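# Move capped bottles from crate to tray, upright

## Task

Take each bottle that has a cap out of the crate and set it standing upright on the tray, leaving the uncapped bottles in the crate. Neither the crate nor the tray may end up tilted or shifted. Bottles count only if they stay put without the robot supporting them, and anything the robot is touching at the end must not settle downward by more than about a fingernail's thickness once released.

## Robot and tools

Robot: a single six-joint arm with a two-finger parallel gripper. In every row and every per-joint list of a result the joint order is: waist, shoulder, elbow, forearm roll, wrist pitch, wrist roll. Trust only this order.

Frame: the scene frame has its origin on the table surface directly under the arm base, +z up, and +y to the left when facing along +x. The base may be slightly tilted. The reported hand position can be off, more so when the arm is stretched out. Gripper axes: fingers point along its +z, close along its y. end_effector_position (metres) is the point between the pads when closed; quaternion is end_effector_quat_wxyz. Closed fingertips extend about 19 mm past that point, open ones about 6 mm, and while closing the tips travel roughly 13 mm further out, so keep that clearance above surfaces. A flat block juts about 9 cm from the wrist-roll axis toward the gripper's +x and rotates with it.

execute_actions(actions): actions is a list of actions; each action is a list of 0 to 15 rows; each row is 9 numbers in [-1, 1]: six joint values, then gripper position, force_limit, speed. Each row lasts one control step (1/30 s); if fewer than 15 rows are given, the final row repeats to fill 15 steps. The six joint values are offsets, not poses: each is measured from the joint angles at the beginning of that action (not the previous row); for a call's first action that means the last angles reported. Scale: 1.0 equals 1.983 rad for waist and shoulder, 2.38 for elbow, 2.975 for the three wrist joints. The gripper values are absolute settings: position +1 fully open (85 mm), about -0.8 pads touching, -1 close until blocked; force_limit -1/0/+1 gives about 20/128/235 N per pad (on a 40 mm object, slow close); speed -1/0/+1 gives about 20/85/150 mm/s, and fast closing adds up to 5 N (speed 0) or 12 N (speed +1). An empty list just returns state and images.

Joint ranges (rad): waist -3.491..3.491, shoulder -3.140..3.140, elbow -1.187..4.328, forearm roll -3.316..3.316, wrist pitch -3.140..3.140, wrist roll -3.927..3.927; the true end may differ by 0.010. An action pushing a joint more than 0.010 rad beyond its end is rejected; a malformed action, or a failing first action, rejects the whole call with no motion. Otherwise an over-range joint is clipped at its end and the result may say "joint sent to its limit".

move(target, speed, blocking): target is one 9-number row; its joint offsets are taken from the Joint positions in the latest result showing them. All joints progress proportionally, so the hand traces a curve. speed (0.01 to 2 rad/s, default 0.5) caps the joint with the longest way to go; paths last 0.5 to 10 s and are cut off after 10 s. Gripper values are applied at the start. Moves do not avoid obstacles; fast moves hit harder, and since the arm is stiff, aiming even slightly beyond a firm contact can trigger a fault. With blocking=false the result returns after 0.5 s while motion continues; check with wait(0), and wait or stop before sending other motion. The "move:" line reports the ending (done, off_target, moving, held, fault), limits=held or limits=none, and the joint furthest from target.

wait(seconds): 0 to 10; the arm keeps its last command and returns early if a running move ends. stop(): brakes a running move (needs stopping distance); fingers keep going. zoom_image(camera, region): region [x0, y0, x1, y1] in pixels, at most 504 by 504, origin top-left. Cameras (all 672x504): cam_head_left, cam_head_right, cam_high, cam_low, cam_wrist; calibration data (K, distortion, T_world_to_cam) is provided and may be a few degrees and millimetres off. finished_scene(scene): pass the current scene's number; it cannot be undone. Replying without any tool call ends everything.

Result lines: Joint positions (rad), Joint velocities (rad/s), Joint targets (what the joints are heading toward now; may change on its own). Step readings appear after actions; HELD marks a step partly blocked. "joint command not followed" means the clearance check altered targets. object_status: 0 moving, 1 stopped while opening, 2 stopped while closing (a grip), 3 reached target or pads met. position_measured is in counts: 3 open, ~78 = 60 mm, ~130 = 40 mm, ~180 = 20 mm, ~230 pads touching. MOTOR HOT warns of heating; OVER-TEMPERATURE FAULT means brakes engaged.

Motion limits: joint targets rise at most 2.62 (waist, shoulder), 3.14 (elbow), 3.93 (wrist joints) rad/s, reaching that over 0.5 s; targets stay within 0.805, 0.966, 1.21 rad of measured angles respectively; targets that would shift the hand over 70 mm are scaled back. Big changes may need several actions; finish unfinished motion in the next action.

Gripping: send position -1, hold it, confirm object_status 2. Any new position resets status to 0 briefly. New force_limit or speed only apply after a position change of at least 0.01; to soften a grip, open first. If a grip slips, fingers reclose automatically, except at force_limit -1, where status stays 2 even if the object is gone.

Faults: contact torque reaching load limits (145 N m waist, shoulder, elbow; 36.4 N m each wrist joint, held weight included) or 150 N external force stops the arm for 10 s and drops the rest of the call. Holding loads heats motors.

Avoid: knocking or dropping anything, especially off the table; bumping, tilting or sliding the crate or tray; slamming or hard pressing. Brief tugs on held parts or pushes on loose items may occur. Place bottles so they stand freely, then release and withdraw. The robot keeps its last command while you compose replies.

Each tool is called after "Call:" as name(argument=value, ...) on one line, values as JSON.

## Session

I'll start by looking at the scene.

Call:
execute_actions(actions=[])

Scene clock: 0.00 s.
end_effector_position=(+0.4333, -0.1916, +0.3716) position_measured=3 object_status=3 end_effector_quat_wxyz=(+0.006, +0.777, +0.630, -0.005)
Joint names: [waist, shoulder, elbow, forearm roll, wrist pitch, wrist roll]
Joint positions: [-0.342 -0.627 -0.074 -0.209 -1.61  -1.382]
Joint velocities: [ 0.002  0.     0.001 -0.    -0.    -0.   ]
Joint targets: [-0.342 -0.627 -0.074 -0.209 -1.610 -1.382]

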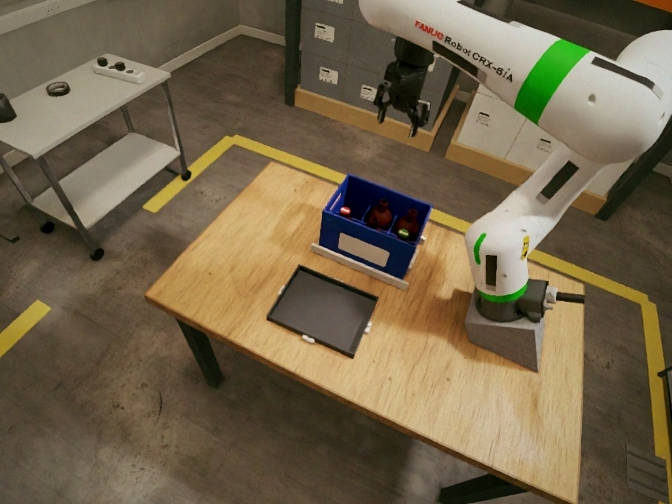

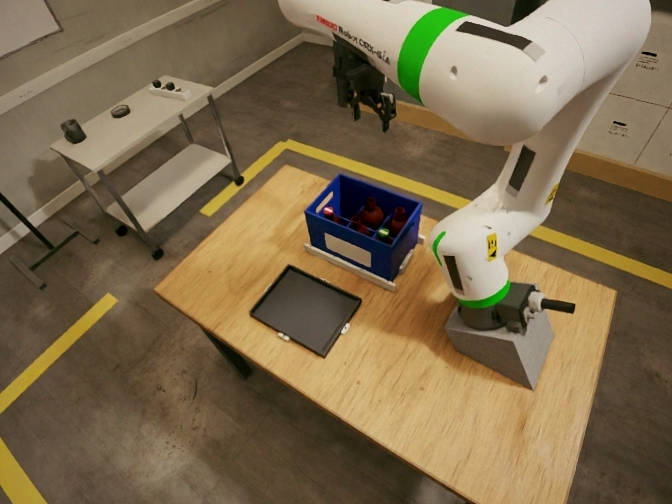

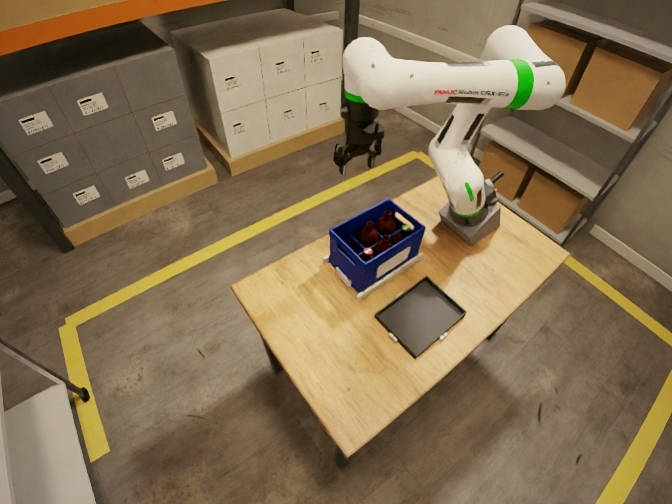

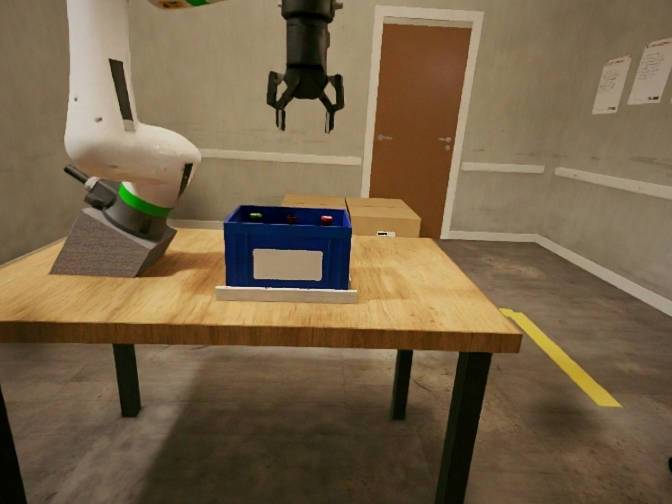

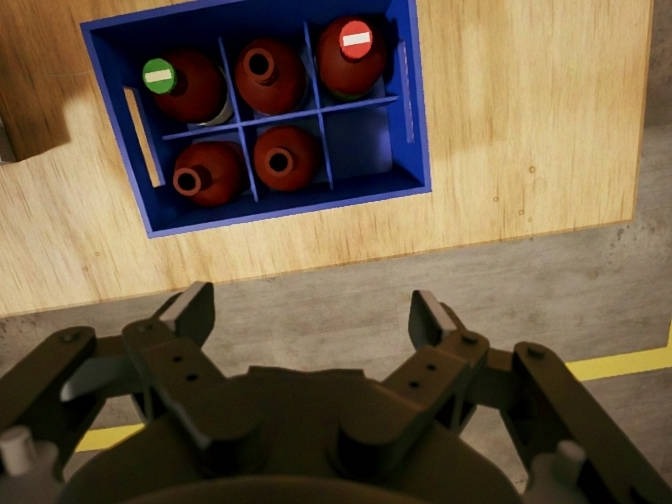

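Call:
zoom_image(camera="cam_wrist", region=[60, 0, 460, 260])

Call:
zoom_image(camera="cam_low", region=[200, 180, 380, 315])

Call:
zoom_image(camera="cam_high", region=[300, 180, 500, 370])

Call:
zoom_image(camera="cam_head_left", region=[250, 160, 450, 370])

Region (60, 0, 460, 260) of cam_wrist's 672x504 image, scaled by 1.260, with more detail than that image has; it fills the top 328 rows of this view, and the rest is white.

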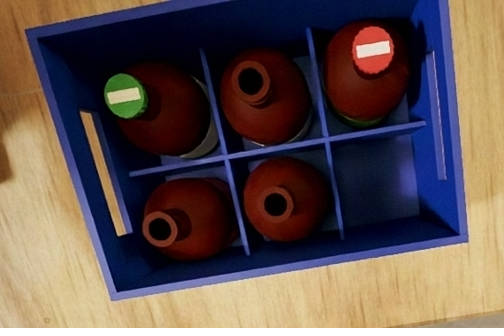

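Region (200, 180, 380, 315) of cam_low's 672x504 image, scaled by 2.800, with more detail than that image has; it fills the top 378 rows of this view, and the rest is white.

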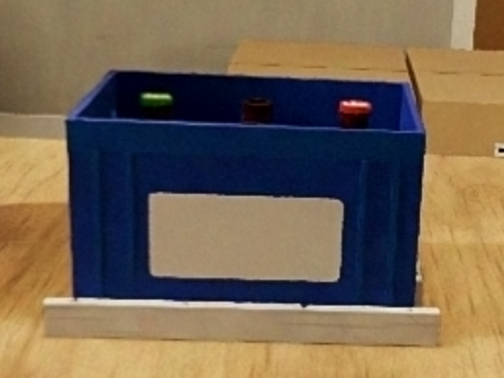

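Region (300, 180, 500, 370) of cam_high's 672x504 image, scaled by 2.520, with more detail than that image has; it fills the top 479 rows of this view, and the rest is white.

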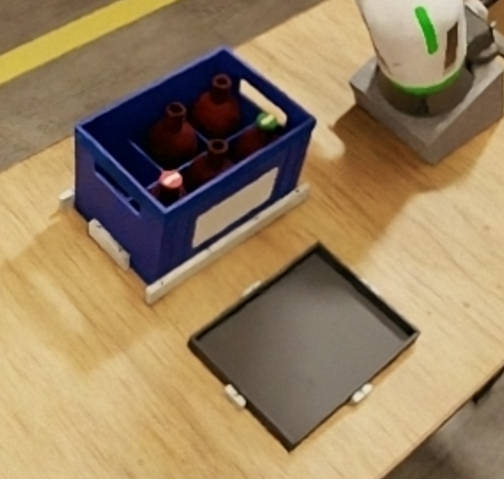

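Region (250, 160, 450, 370) of cam_head_left's 672x504 image, scaled by 2.400, with more detail than that image has; it fills the left 480 columns of this view, and the rest is white.

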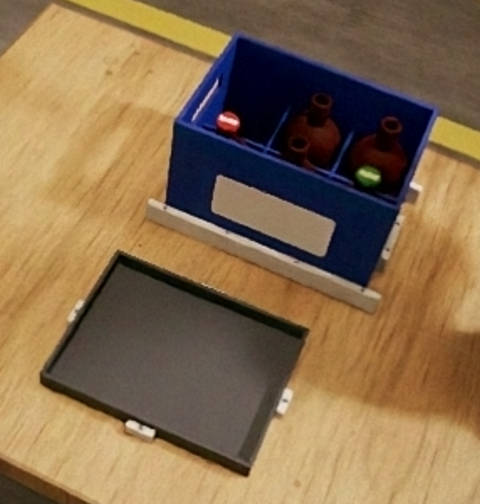

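Call:
move(target=[0.2206, 0.0087, -0.0711, -0.0287, 0.0721, -0.0457, 0.2, 0, 0], speed=0.6)

Scene clock: 88.80 s.
end_effector_position=(+0.4872, -0.0456, +0.2608) position_measured=104 object_status=3 end_effector_quat_wxyz=(-0.101, +0.709, +0.690, +0.104)
Joint names: [waist, shoulder, elbow, forearm roll, wrist pitch, wrist roll]
Joint positions: [ 0.096 -0.61  -0.243 -0.294 -1.396 -1.518]
Joint velocities: [ 0.002  0.001 -0.    -0.     0.001 -0.   ]
Joint targets: [0.096 -0.610 -0.243 -0.294 -1.395 -1.518]
move: done; limits=none; farthest joint: the elbow, 0.001 radians from its target (0.170 radians at the start)
camera_calibration (this result's frames):
cam_wrist: T_world_to_cam=[[0.999216, 0.0124961, 0.0375628, -0.503469], [0.0122293, -0.999898, 0.00732215, -0.0253706], [0.0376505, -0.00685705, -0.999267, 0.392546], [0, 0, 0, 1]] pos_world=[0.488605, -0.016385, 0.411356]

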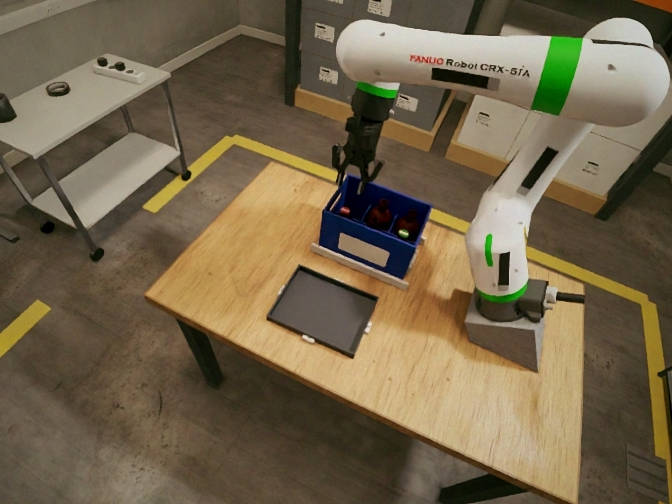

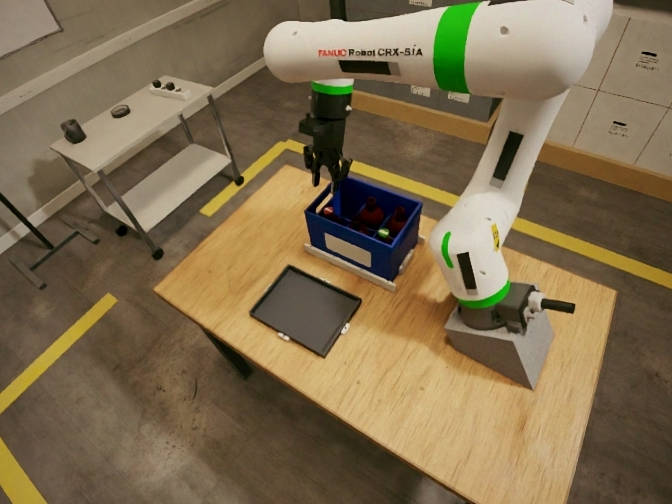

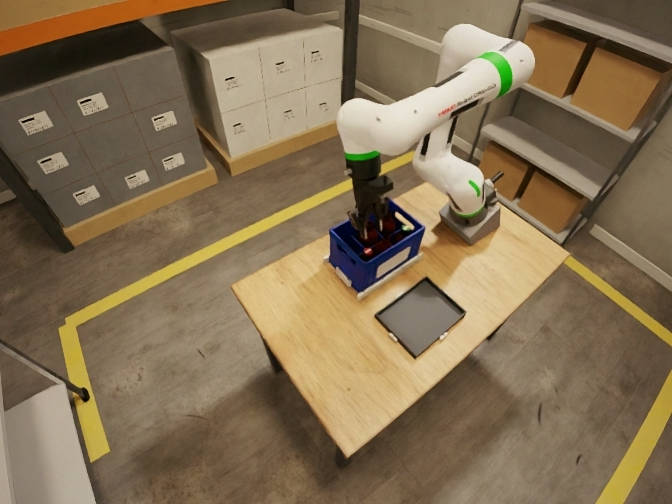

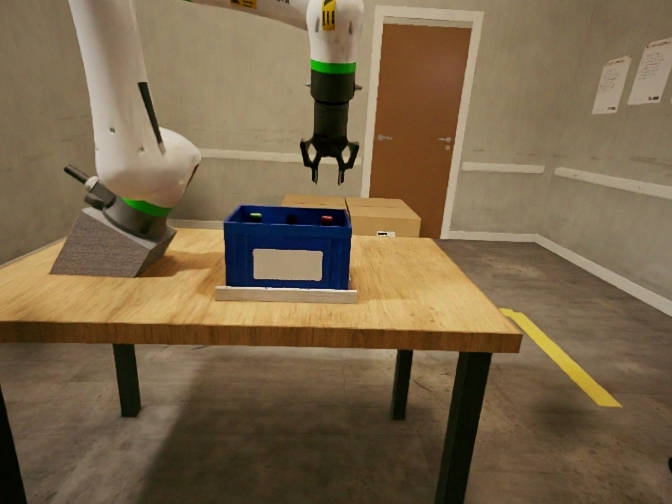

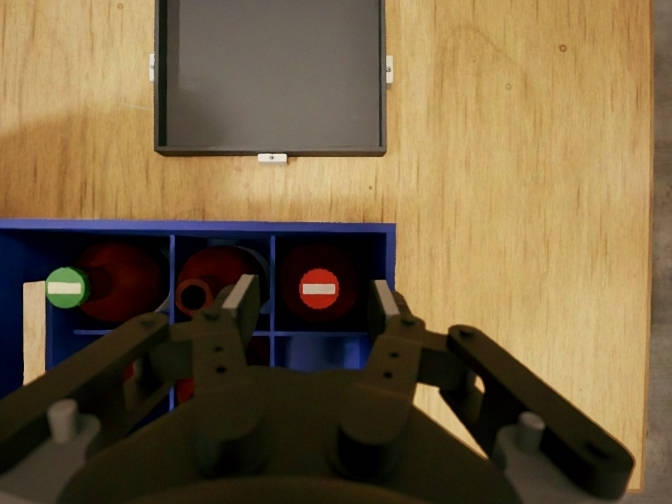

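Call:
zoom_image(camera="cam_low", region=[270, 120, 390, 240])

Call:
zoom_image(camera="cam_wrist", region=[200, 200, 440, 380])

Region (270, 120, 390, 240) of cam_low's 672x504 image, scaled by 4.200, with more detail than that image has.

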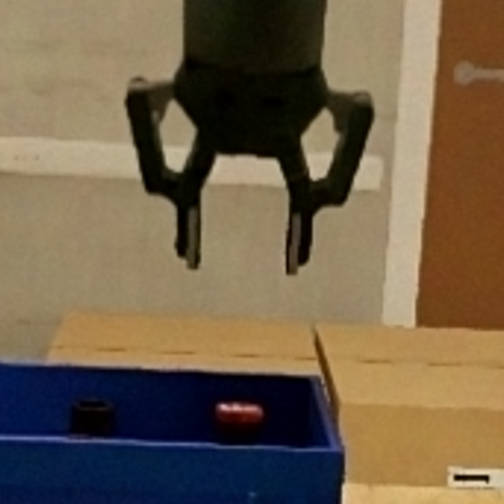

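Region (200, 200, 440, 380) of cam_wrist's 672x504 image, scaled by 2.100, with more detail than that image has; it fills the top 378 rows of this view, and the rest is white.

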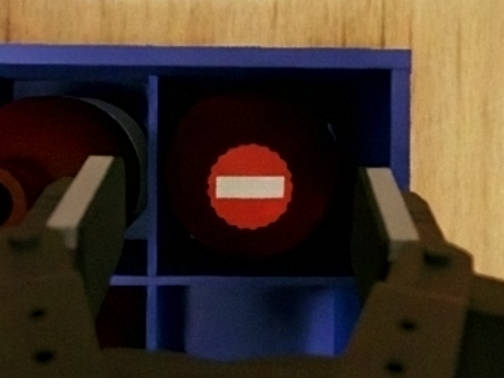

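Call:
move(target=[0, 0.0311, -0.0421, -0.0044, 0.052, 0.0166, 0.2, 0, 0], speed=0.3)

Scene clock: 116.60 s.
end_effector_position=(+0.4879, -0.0448, +0.1945) position_measured=104 object_status=3 end_effector_quat_wxyz=(-0.101, +0.709, +0.690, +0.104)
Joint names: [waist, shoulder, elbow, forearm roll, wrist pitch, wrist roll]
Joint positions: [ 0.096 -0.548 -0.343 -0.307 -1.241 -1.469]
Joint velocities: [-0.001  0.001 -0.001 -0.002  0.001  0.   ]
Joint targets: [0.096 -0.548 -0.343 -0.307 -1.241 -1.469]
move: done; limits=none; farthest joint: the waist, 0.000 radians from its target (0.000 radians at the start)
camera_calibration (this result's frames):
cam_wrist: T_world_to_cam=[[0.999216, 0.012319, 0.03763, -0.501771], [0.0120786, -0.999905, 0.00660944, -0.023872], [0.0377079, -0.00614974, -0.99927, 0.326335], [0, 0, 0, 1]] pos_world=[0.489361, -0.0156815, 0.345136]

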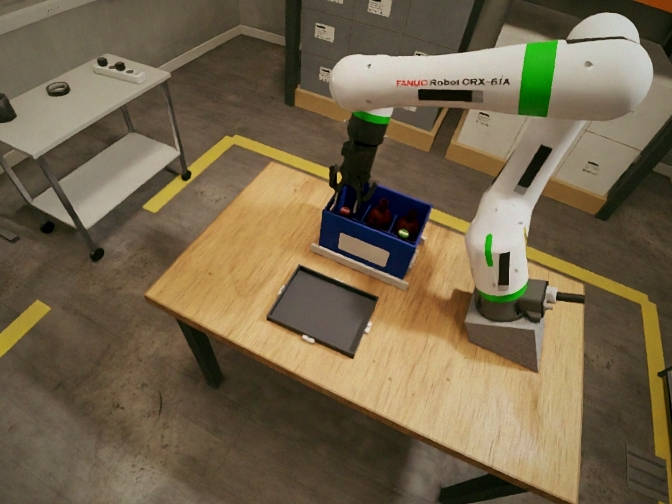

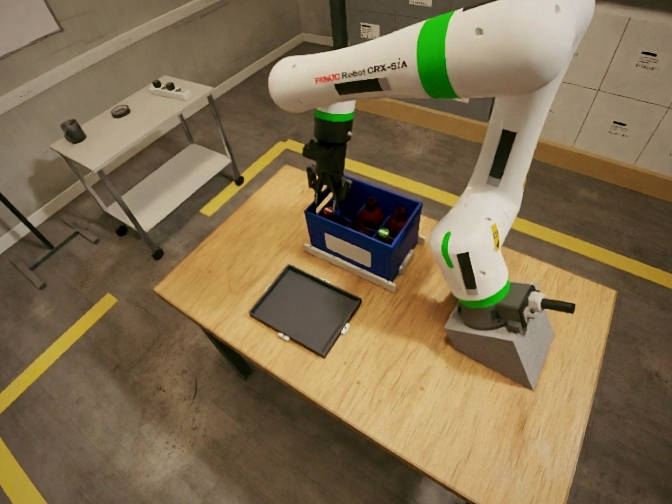

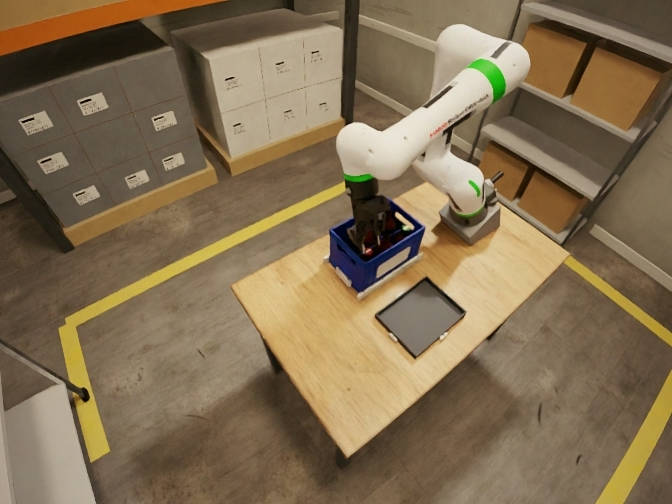

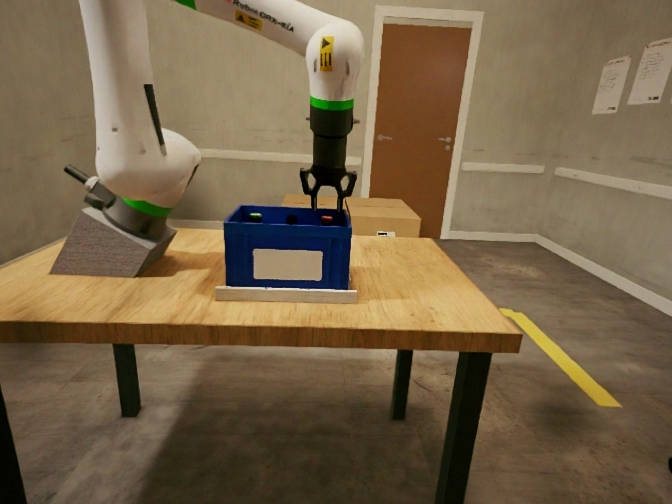

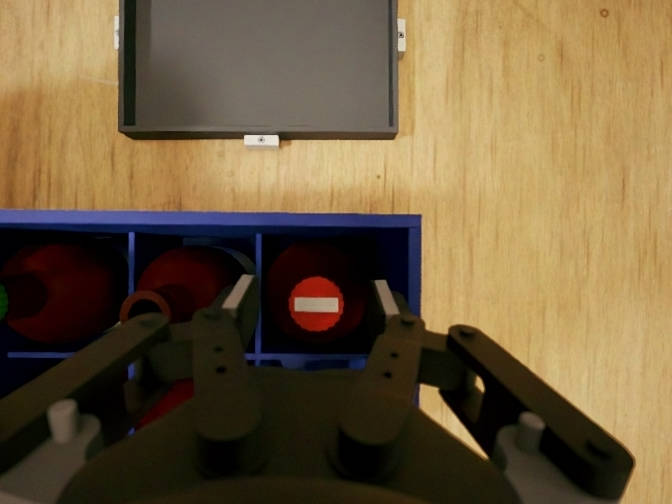

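Call:
zoom_image(camera="cam_wrist", region=[200, 200, 440, 380])

Call:
zoom_image(camera="cam_low", region=[280, 150, 380, 240])

Call:
zoom_image(camera="cam_high", region=[320, 190, 430, 290])

Region (200, 200, 440, 380) of cam_wrist's 672x504 image, scaled by 2.100, with more detail than that image has; it fills the top 378 rows of this view, and the rest is white.

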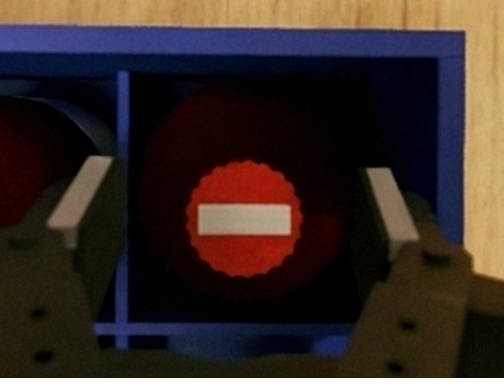

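Region (280, 150, 380, 240) of cam_low's 672x504 image, scaled by 5.040, with more detail than that image has; it fills the top 454 rows of this view, and the rest is white.

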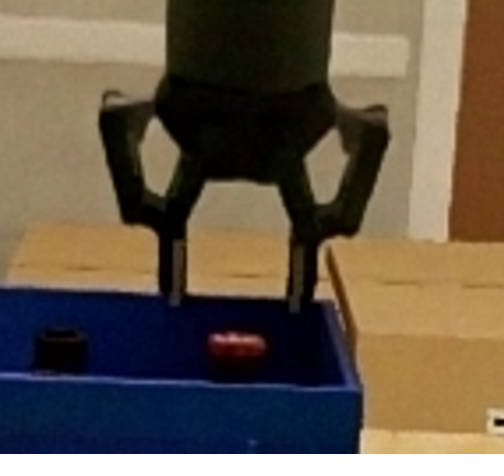

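Region (320, 190, 430, 290) of cam_high's 672x504 image, scaled by 4.582, with more detail than that image has; it fills the top 458 rows of this view, and the rest is white.

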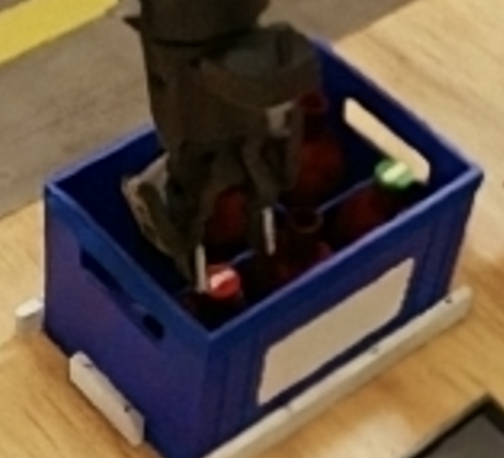

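Call:
move(target=[0, 0.0222, -0.0174, -0.0034, 0.0274, 0.0095, 0.2, 0, 0], speed=0.15)

Call:
zoom_image(camera="cam_low", region=[280, 150, 380, 240])

Call:
zoom_image(camera="cam_high", region=[320, 190, 430, 290])

Scene clock: 135.00 s.
end_effector_position=(+0.4885, -0.0445, +0.1602) position_measured=104 object_status=3 end_effector_quat_wxyz=(-0.101, +0.709, +0.690, +0.104)
Joint names: [waist, shoulder, elbow, forearm roll, wrist pitch, wrist roll]
Joint positions: [ 0.096 -0.504 -0.384 -0.317 -1.159 -1.441]
Joint velocities: [-0.001 -0.    -0.    -0.     0.001  0.   ]
Joint targets: [0.096 -0.504 -0.384 -0.317 -1.159 -1.441]
move: done; limits=none; farthest joint: the waist, 0.000 radians from its target (0.000 radians at the start)
camera_calibration (this result's frames):
cam_wrist: T_world_to_cam=[[0.999207, 0.0123474, 0.0378555, -0.501121], [0.0120996, -0.999904, 0.00676907, -0.0233236], [0.0379354, -0.00630566, -0.99926, 0.291937], [0, 0, 0, 1]] pos_world=[0.489931, -0.015293, 0.310849]

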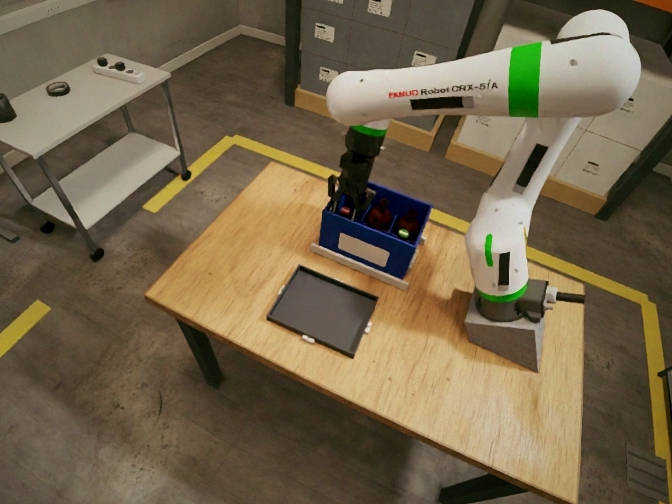

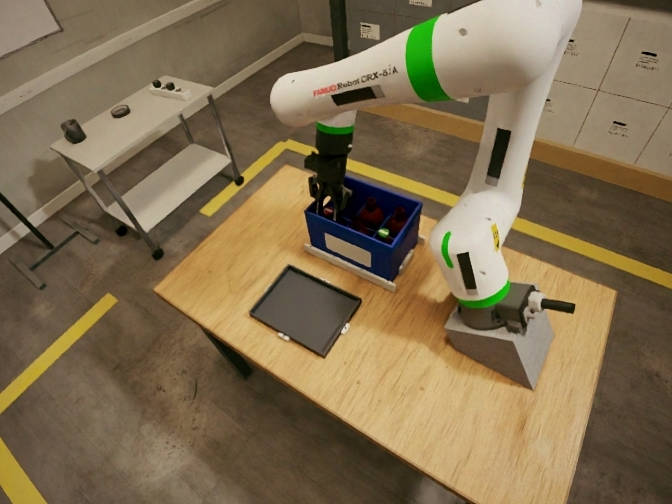

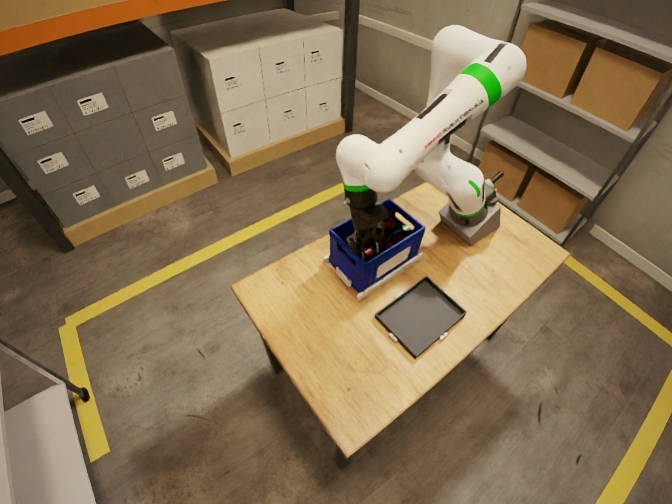

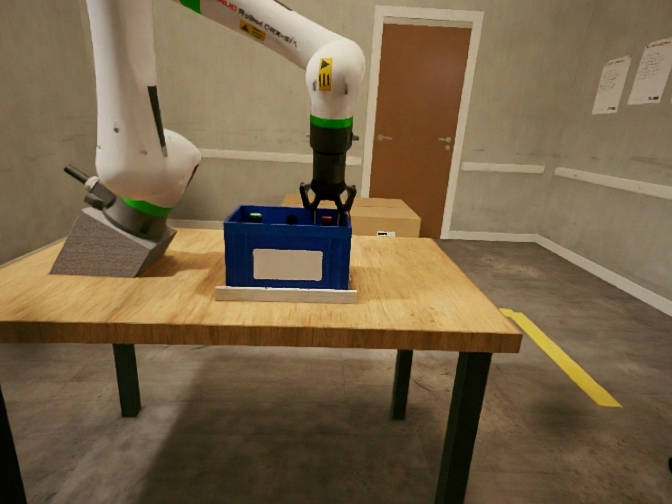

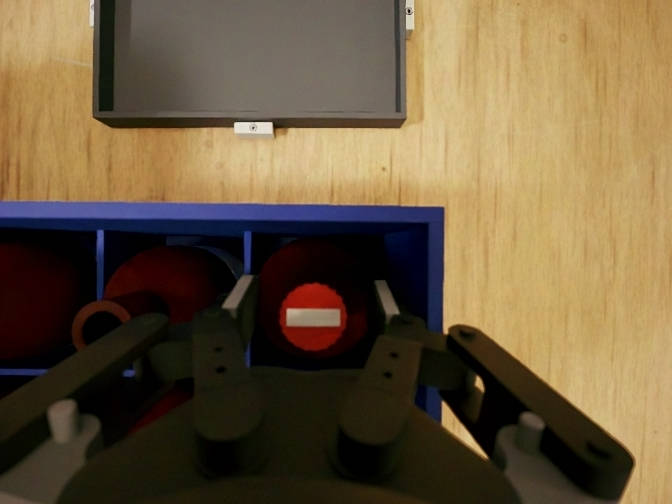

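Region (280, 150, 380, 240) of cam_low's 672x504 image, scaled by 5.040, with more detail than that image has; it fills the top 454 rows of this view, and the rest is white.

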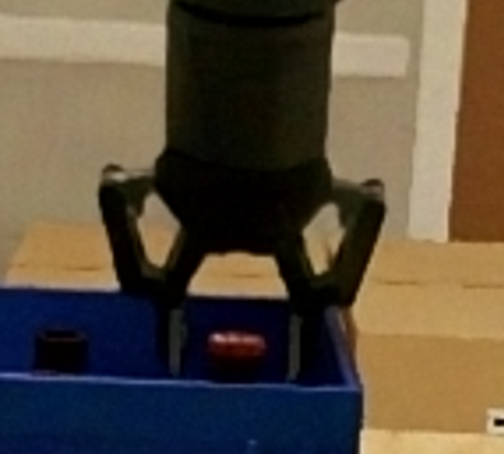

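Region (320, 190, 430, 290) of cam_high's 672x504 image, scaled by 4.582, with more detail than that image has; it fills the top 458 rows of this view, and the rest is white.

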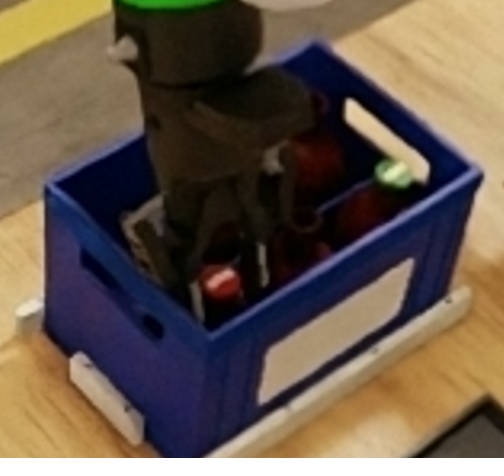

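Call:
execute_actions(actions=[[[0,0,0,0,0,0,-1,0,-0.3]],[[0,0,0,0,0,0,-1,0,-0.3]]])

Scene clock: 137.63 s.
end_effector_position=(+0.4885, -0.0444, +0.1602) position_measured=169 object_status=2 end_effector_quat_wxyz=(-0.101, +0.709, +0.690, +0.104)
Joint names: [waist, shoulder, elbow, forearm roll, wrist pitch, wrist roll]
Joint positions: [ 0.096 -0.504 -0.384 -0.317 -1.159 -1.441]
Joint velocities: [ 0.     0.    -0.     0.    -0.001 -0.   ]
Joint targets: [0.096 -0.504 -0.384 -0.317 -1.159 -1.441]
Step readings (joint positions; steps 1 to 15: 1st action; 16 to 30: 2nd action):
0: [0.096 -0.504 -0.384 -0.317 -1.159 -1.441]
1: [0.096 -0.504 -0.384 -0.317 -1.159 -1.441]
2: [0.096 -0.504 -0.384 -0.317 -1.159 -1.441]
4: [0.096 -0.504 -0.384 -0.317 -1.159 -1.441]
8: [0.096 -0.504 -0.384 -0.317 -1.159 -1.441]
15: [0.096 -0.504 -0.384 -0.317 -1.159 -1.441]
16: [0.096 -0.504 -0.384 -0.317 -1.159 -1.441]
17: [0.096 -0.504 -0.384 -0.317 -1.159 -1.441]
19: [0.096 -0.504 -0.384 -0.317 -1.159 -1.441]
23: [0.096 -0.504 -0.384 -0.317 -1.159 -1.441]
30: Joint positions above
camera_calibration (this result's frames):
cam_wrist: T_world_to_cam=[[0.999206, 0.0124245, 0.0378463, -0.501114], [0.0121787, -0.999903, 0.00671873, -0.0233158], [0.0379261, -0.00625248, -0.999261, 0.291912], [0, 0, 0, 1]] pos_world=[0.489929, -0.0152623, 0.310818]

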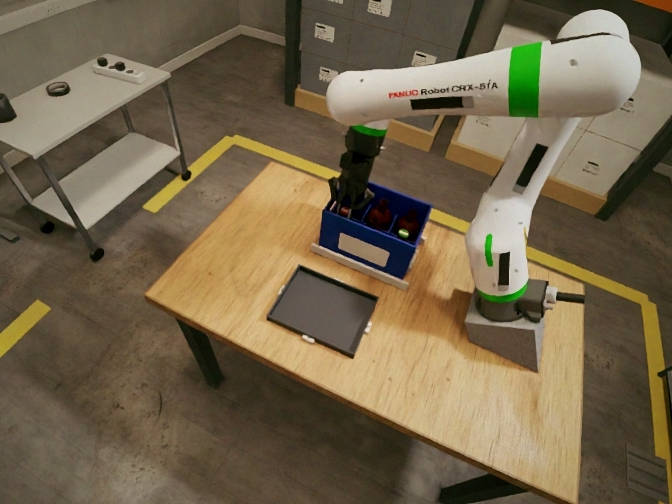

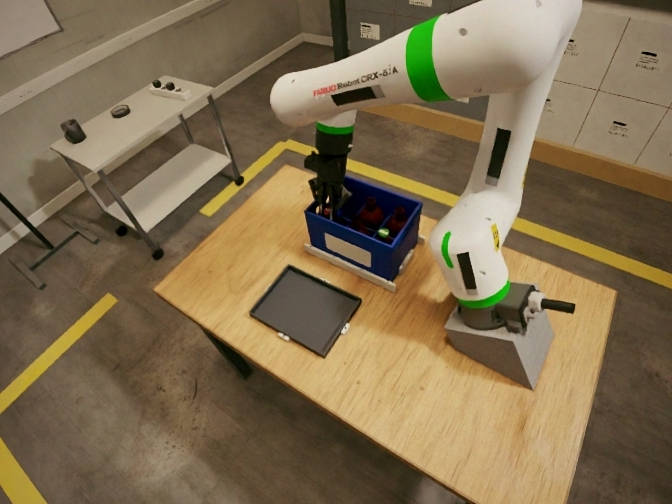

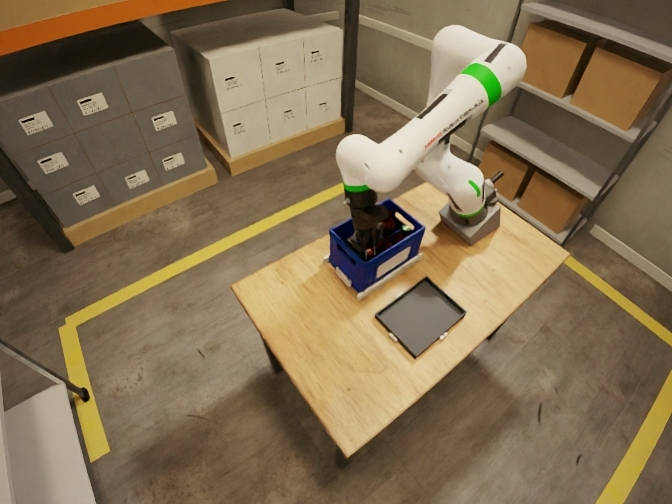

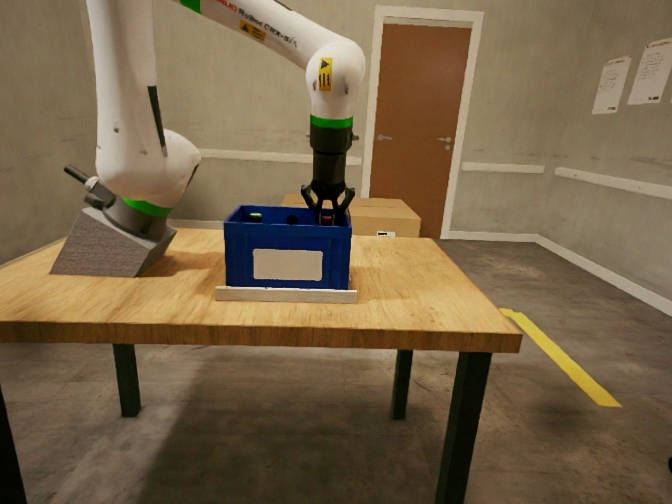

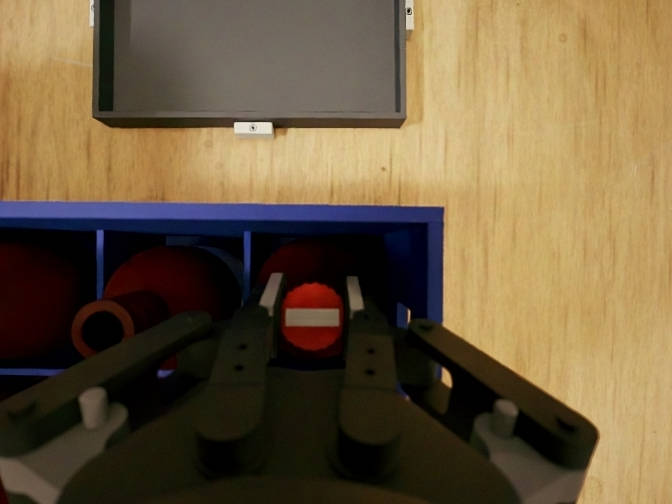

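Call:
move(target=[0, -0.0965, 0.1345, 0.0088, -0.1644, -0.0516, -1, 0, -0.3], speed=0.35)

Scene clock: 188.97 s.
end_effector_position=(+0.4680, -0.0451, +0.3702) position_measured=169 object_status=2 end_effector_quat_wxyz=(-0.101, +0.709, +0.690, +0.104)
Joint names: [waist, shoulder, elbow, forearm roll, wrist pitch, wrist roll]
Joint positions: [ 0.096 -0.695 -0.064 -0.291 -1.648 -1.594]
Joint velocities: [-0.001 -0.001  0.     0.    -0.001 -0.   ]
Joint targets: [0.096 -0.695 -0.064 -0.291 -1.648 -1.594]
move: done; limits=none; farthest joint: the waist, 0.000 radians from its target (0.000 radians at the start)
camera_calibration (this result's frames):
cam_wrist: T_world_to_cam=[[0.999204, 0.0126085, 0.0378469, -0.4885], [0.0123701, -0.999902, 0.00652696, -0.0251848], [0.0379255, -0.00605359, -0.999262, 0.50255], [0, 0, 0, 1]] pos_world=[0.469363, -0.0159809, 0.520831]

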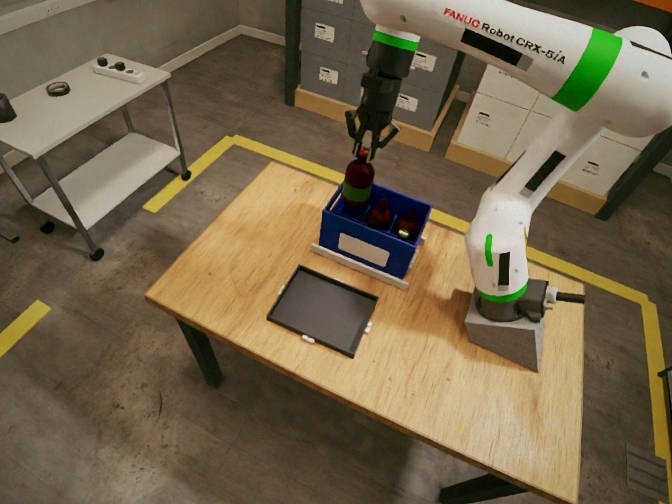

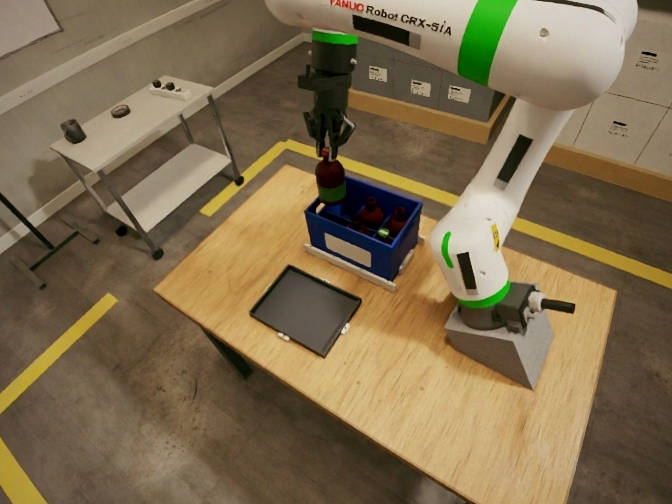

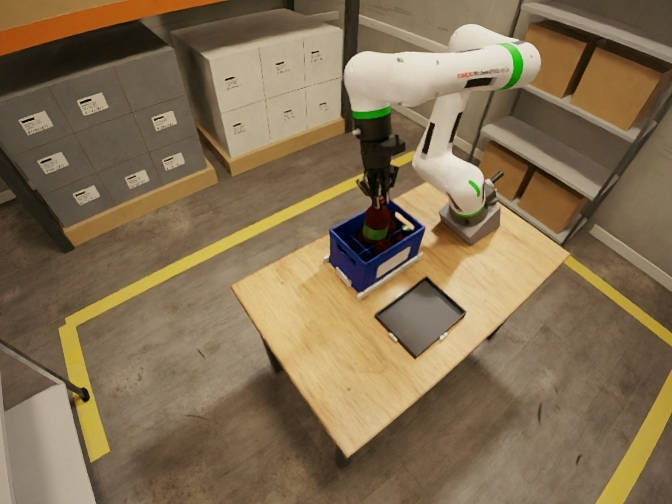

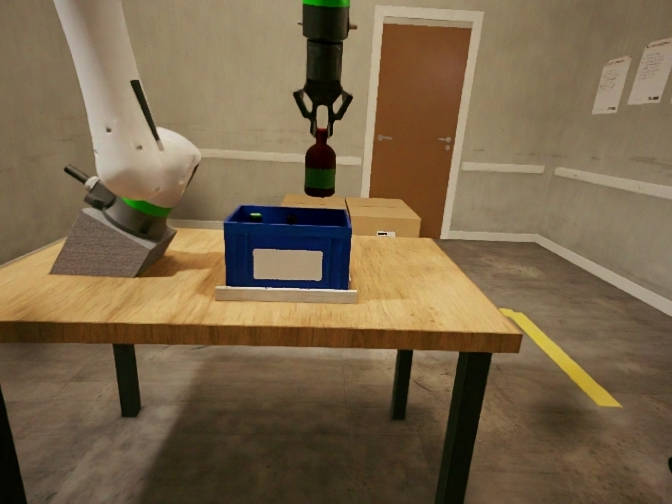

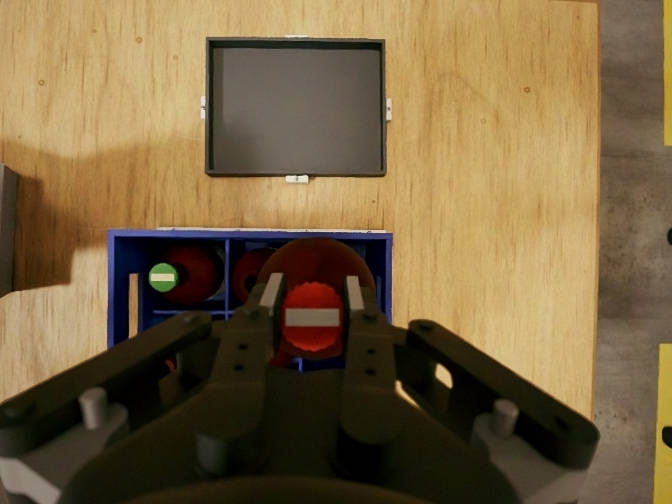

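Call:
move(target=[0.4774, 0.0576, -0.0046, 0.1485, -0.0165, -0.0262, -1, 0, -0.3], speed=0.8)

Scene clock: 194.17 s.
end_effector_position=(+0.4927, +0.0937, +0.3537) position_measured=169 object_status=2 end_effector_quat_wxyz=(-0.133, +0.412, +0.900, +0.059)
Joint names: [waist, shoulder, elbow, forearm roll, wrist pitch, wrist roll]
Joint positions: [ 1.042 -0.581 -0.075  0.151 -1.697 -1.672]
Joint velocities: [ 0.002 -0.001  0.    -0.001 -0.    -0.   ]
Joint targets: [1.043 -0.581 -0.075 0.151 -1.697 -1.672]
move: done; limits=none; farthest joint: the waist, 0.000 radians from its target (0.947 radians at the start)
camera_calibration (this result's frames):
cam_wrist: T_world_to_cam=[[0.729681, 0.682897, 0.0348913, -0.443301], [0.683134, -0.730264, 0.00647371, -0.242309], [0.0299008, 0.0191117, -0.99937, 0.487568], [0, 0, 0, 1]] pos_world=[0.47442, 0.116461, 0.504297]

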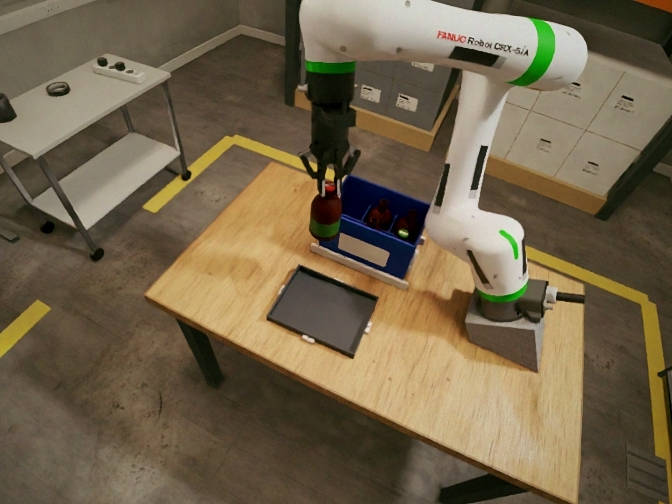

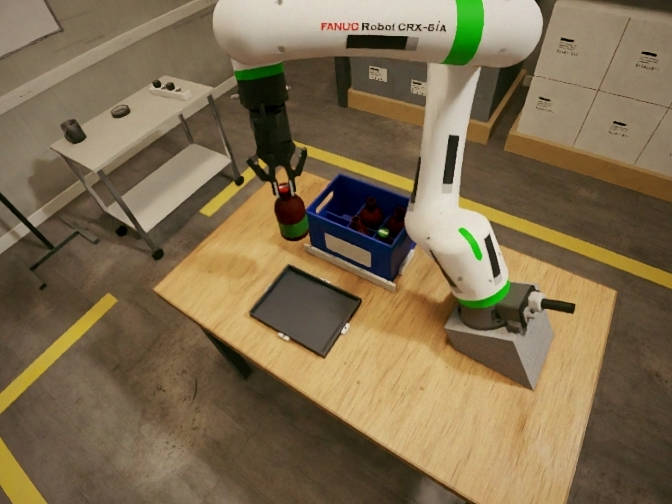

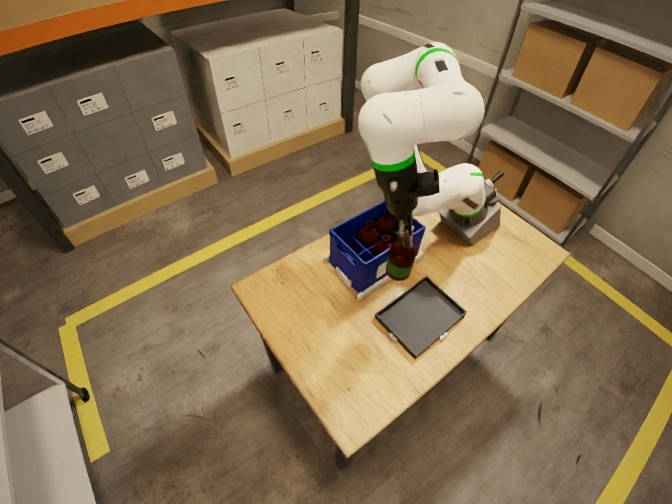

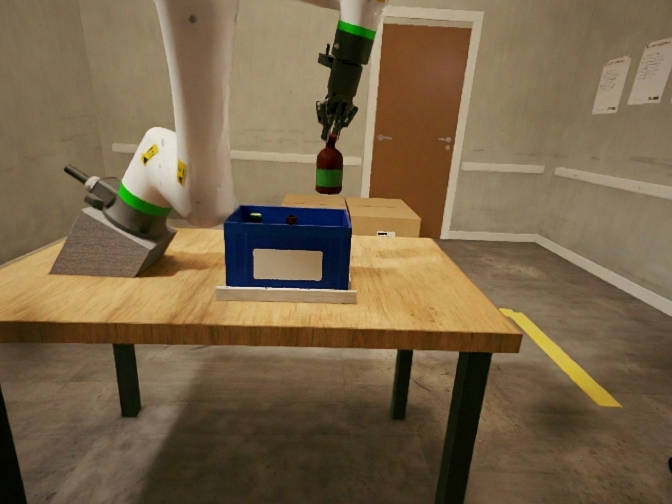

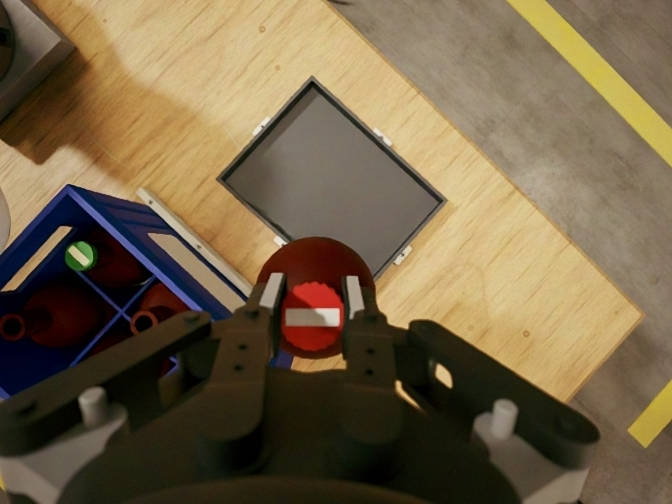

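Call:
zoom_image(camera="cam_low", region=[150, 120, 370, 310])

Call:
zoom_image(camera="cam_head_left", region=[300, 160, 500, 320])

Region (150, 120, 370, 310) of cam_low's 672x504 image, scaled by 2.291, with more detail than that image has; it fills the top 435 rows of this view, and the rest is white.

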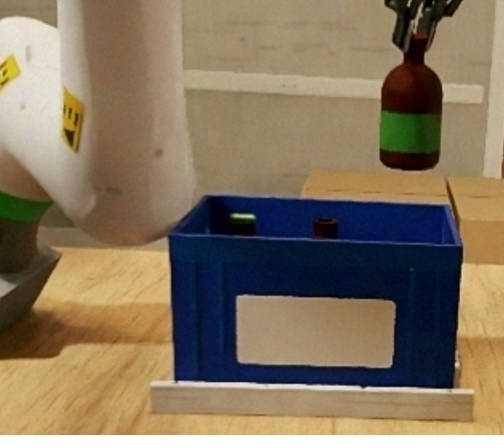

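Region (300, 160, 500, 320) of cam_head_left's 672x504 image, scaled by 2.520, with more detail than that image has; it fills the top 403 rows of this view, and the rest is white.

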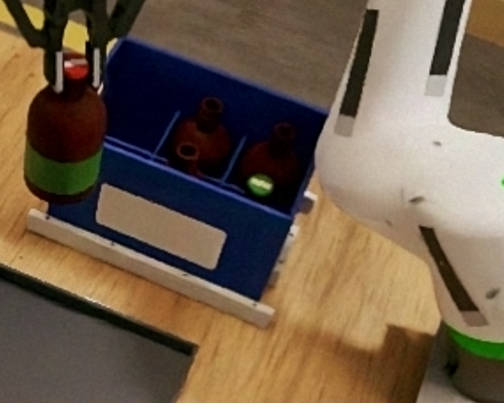

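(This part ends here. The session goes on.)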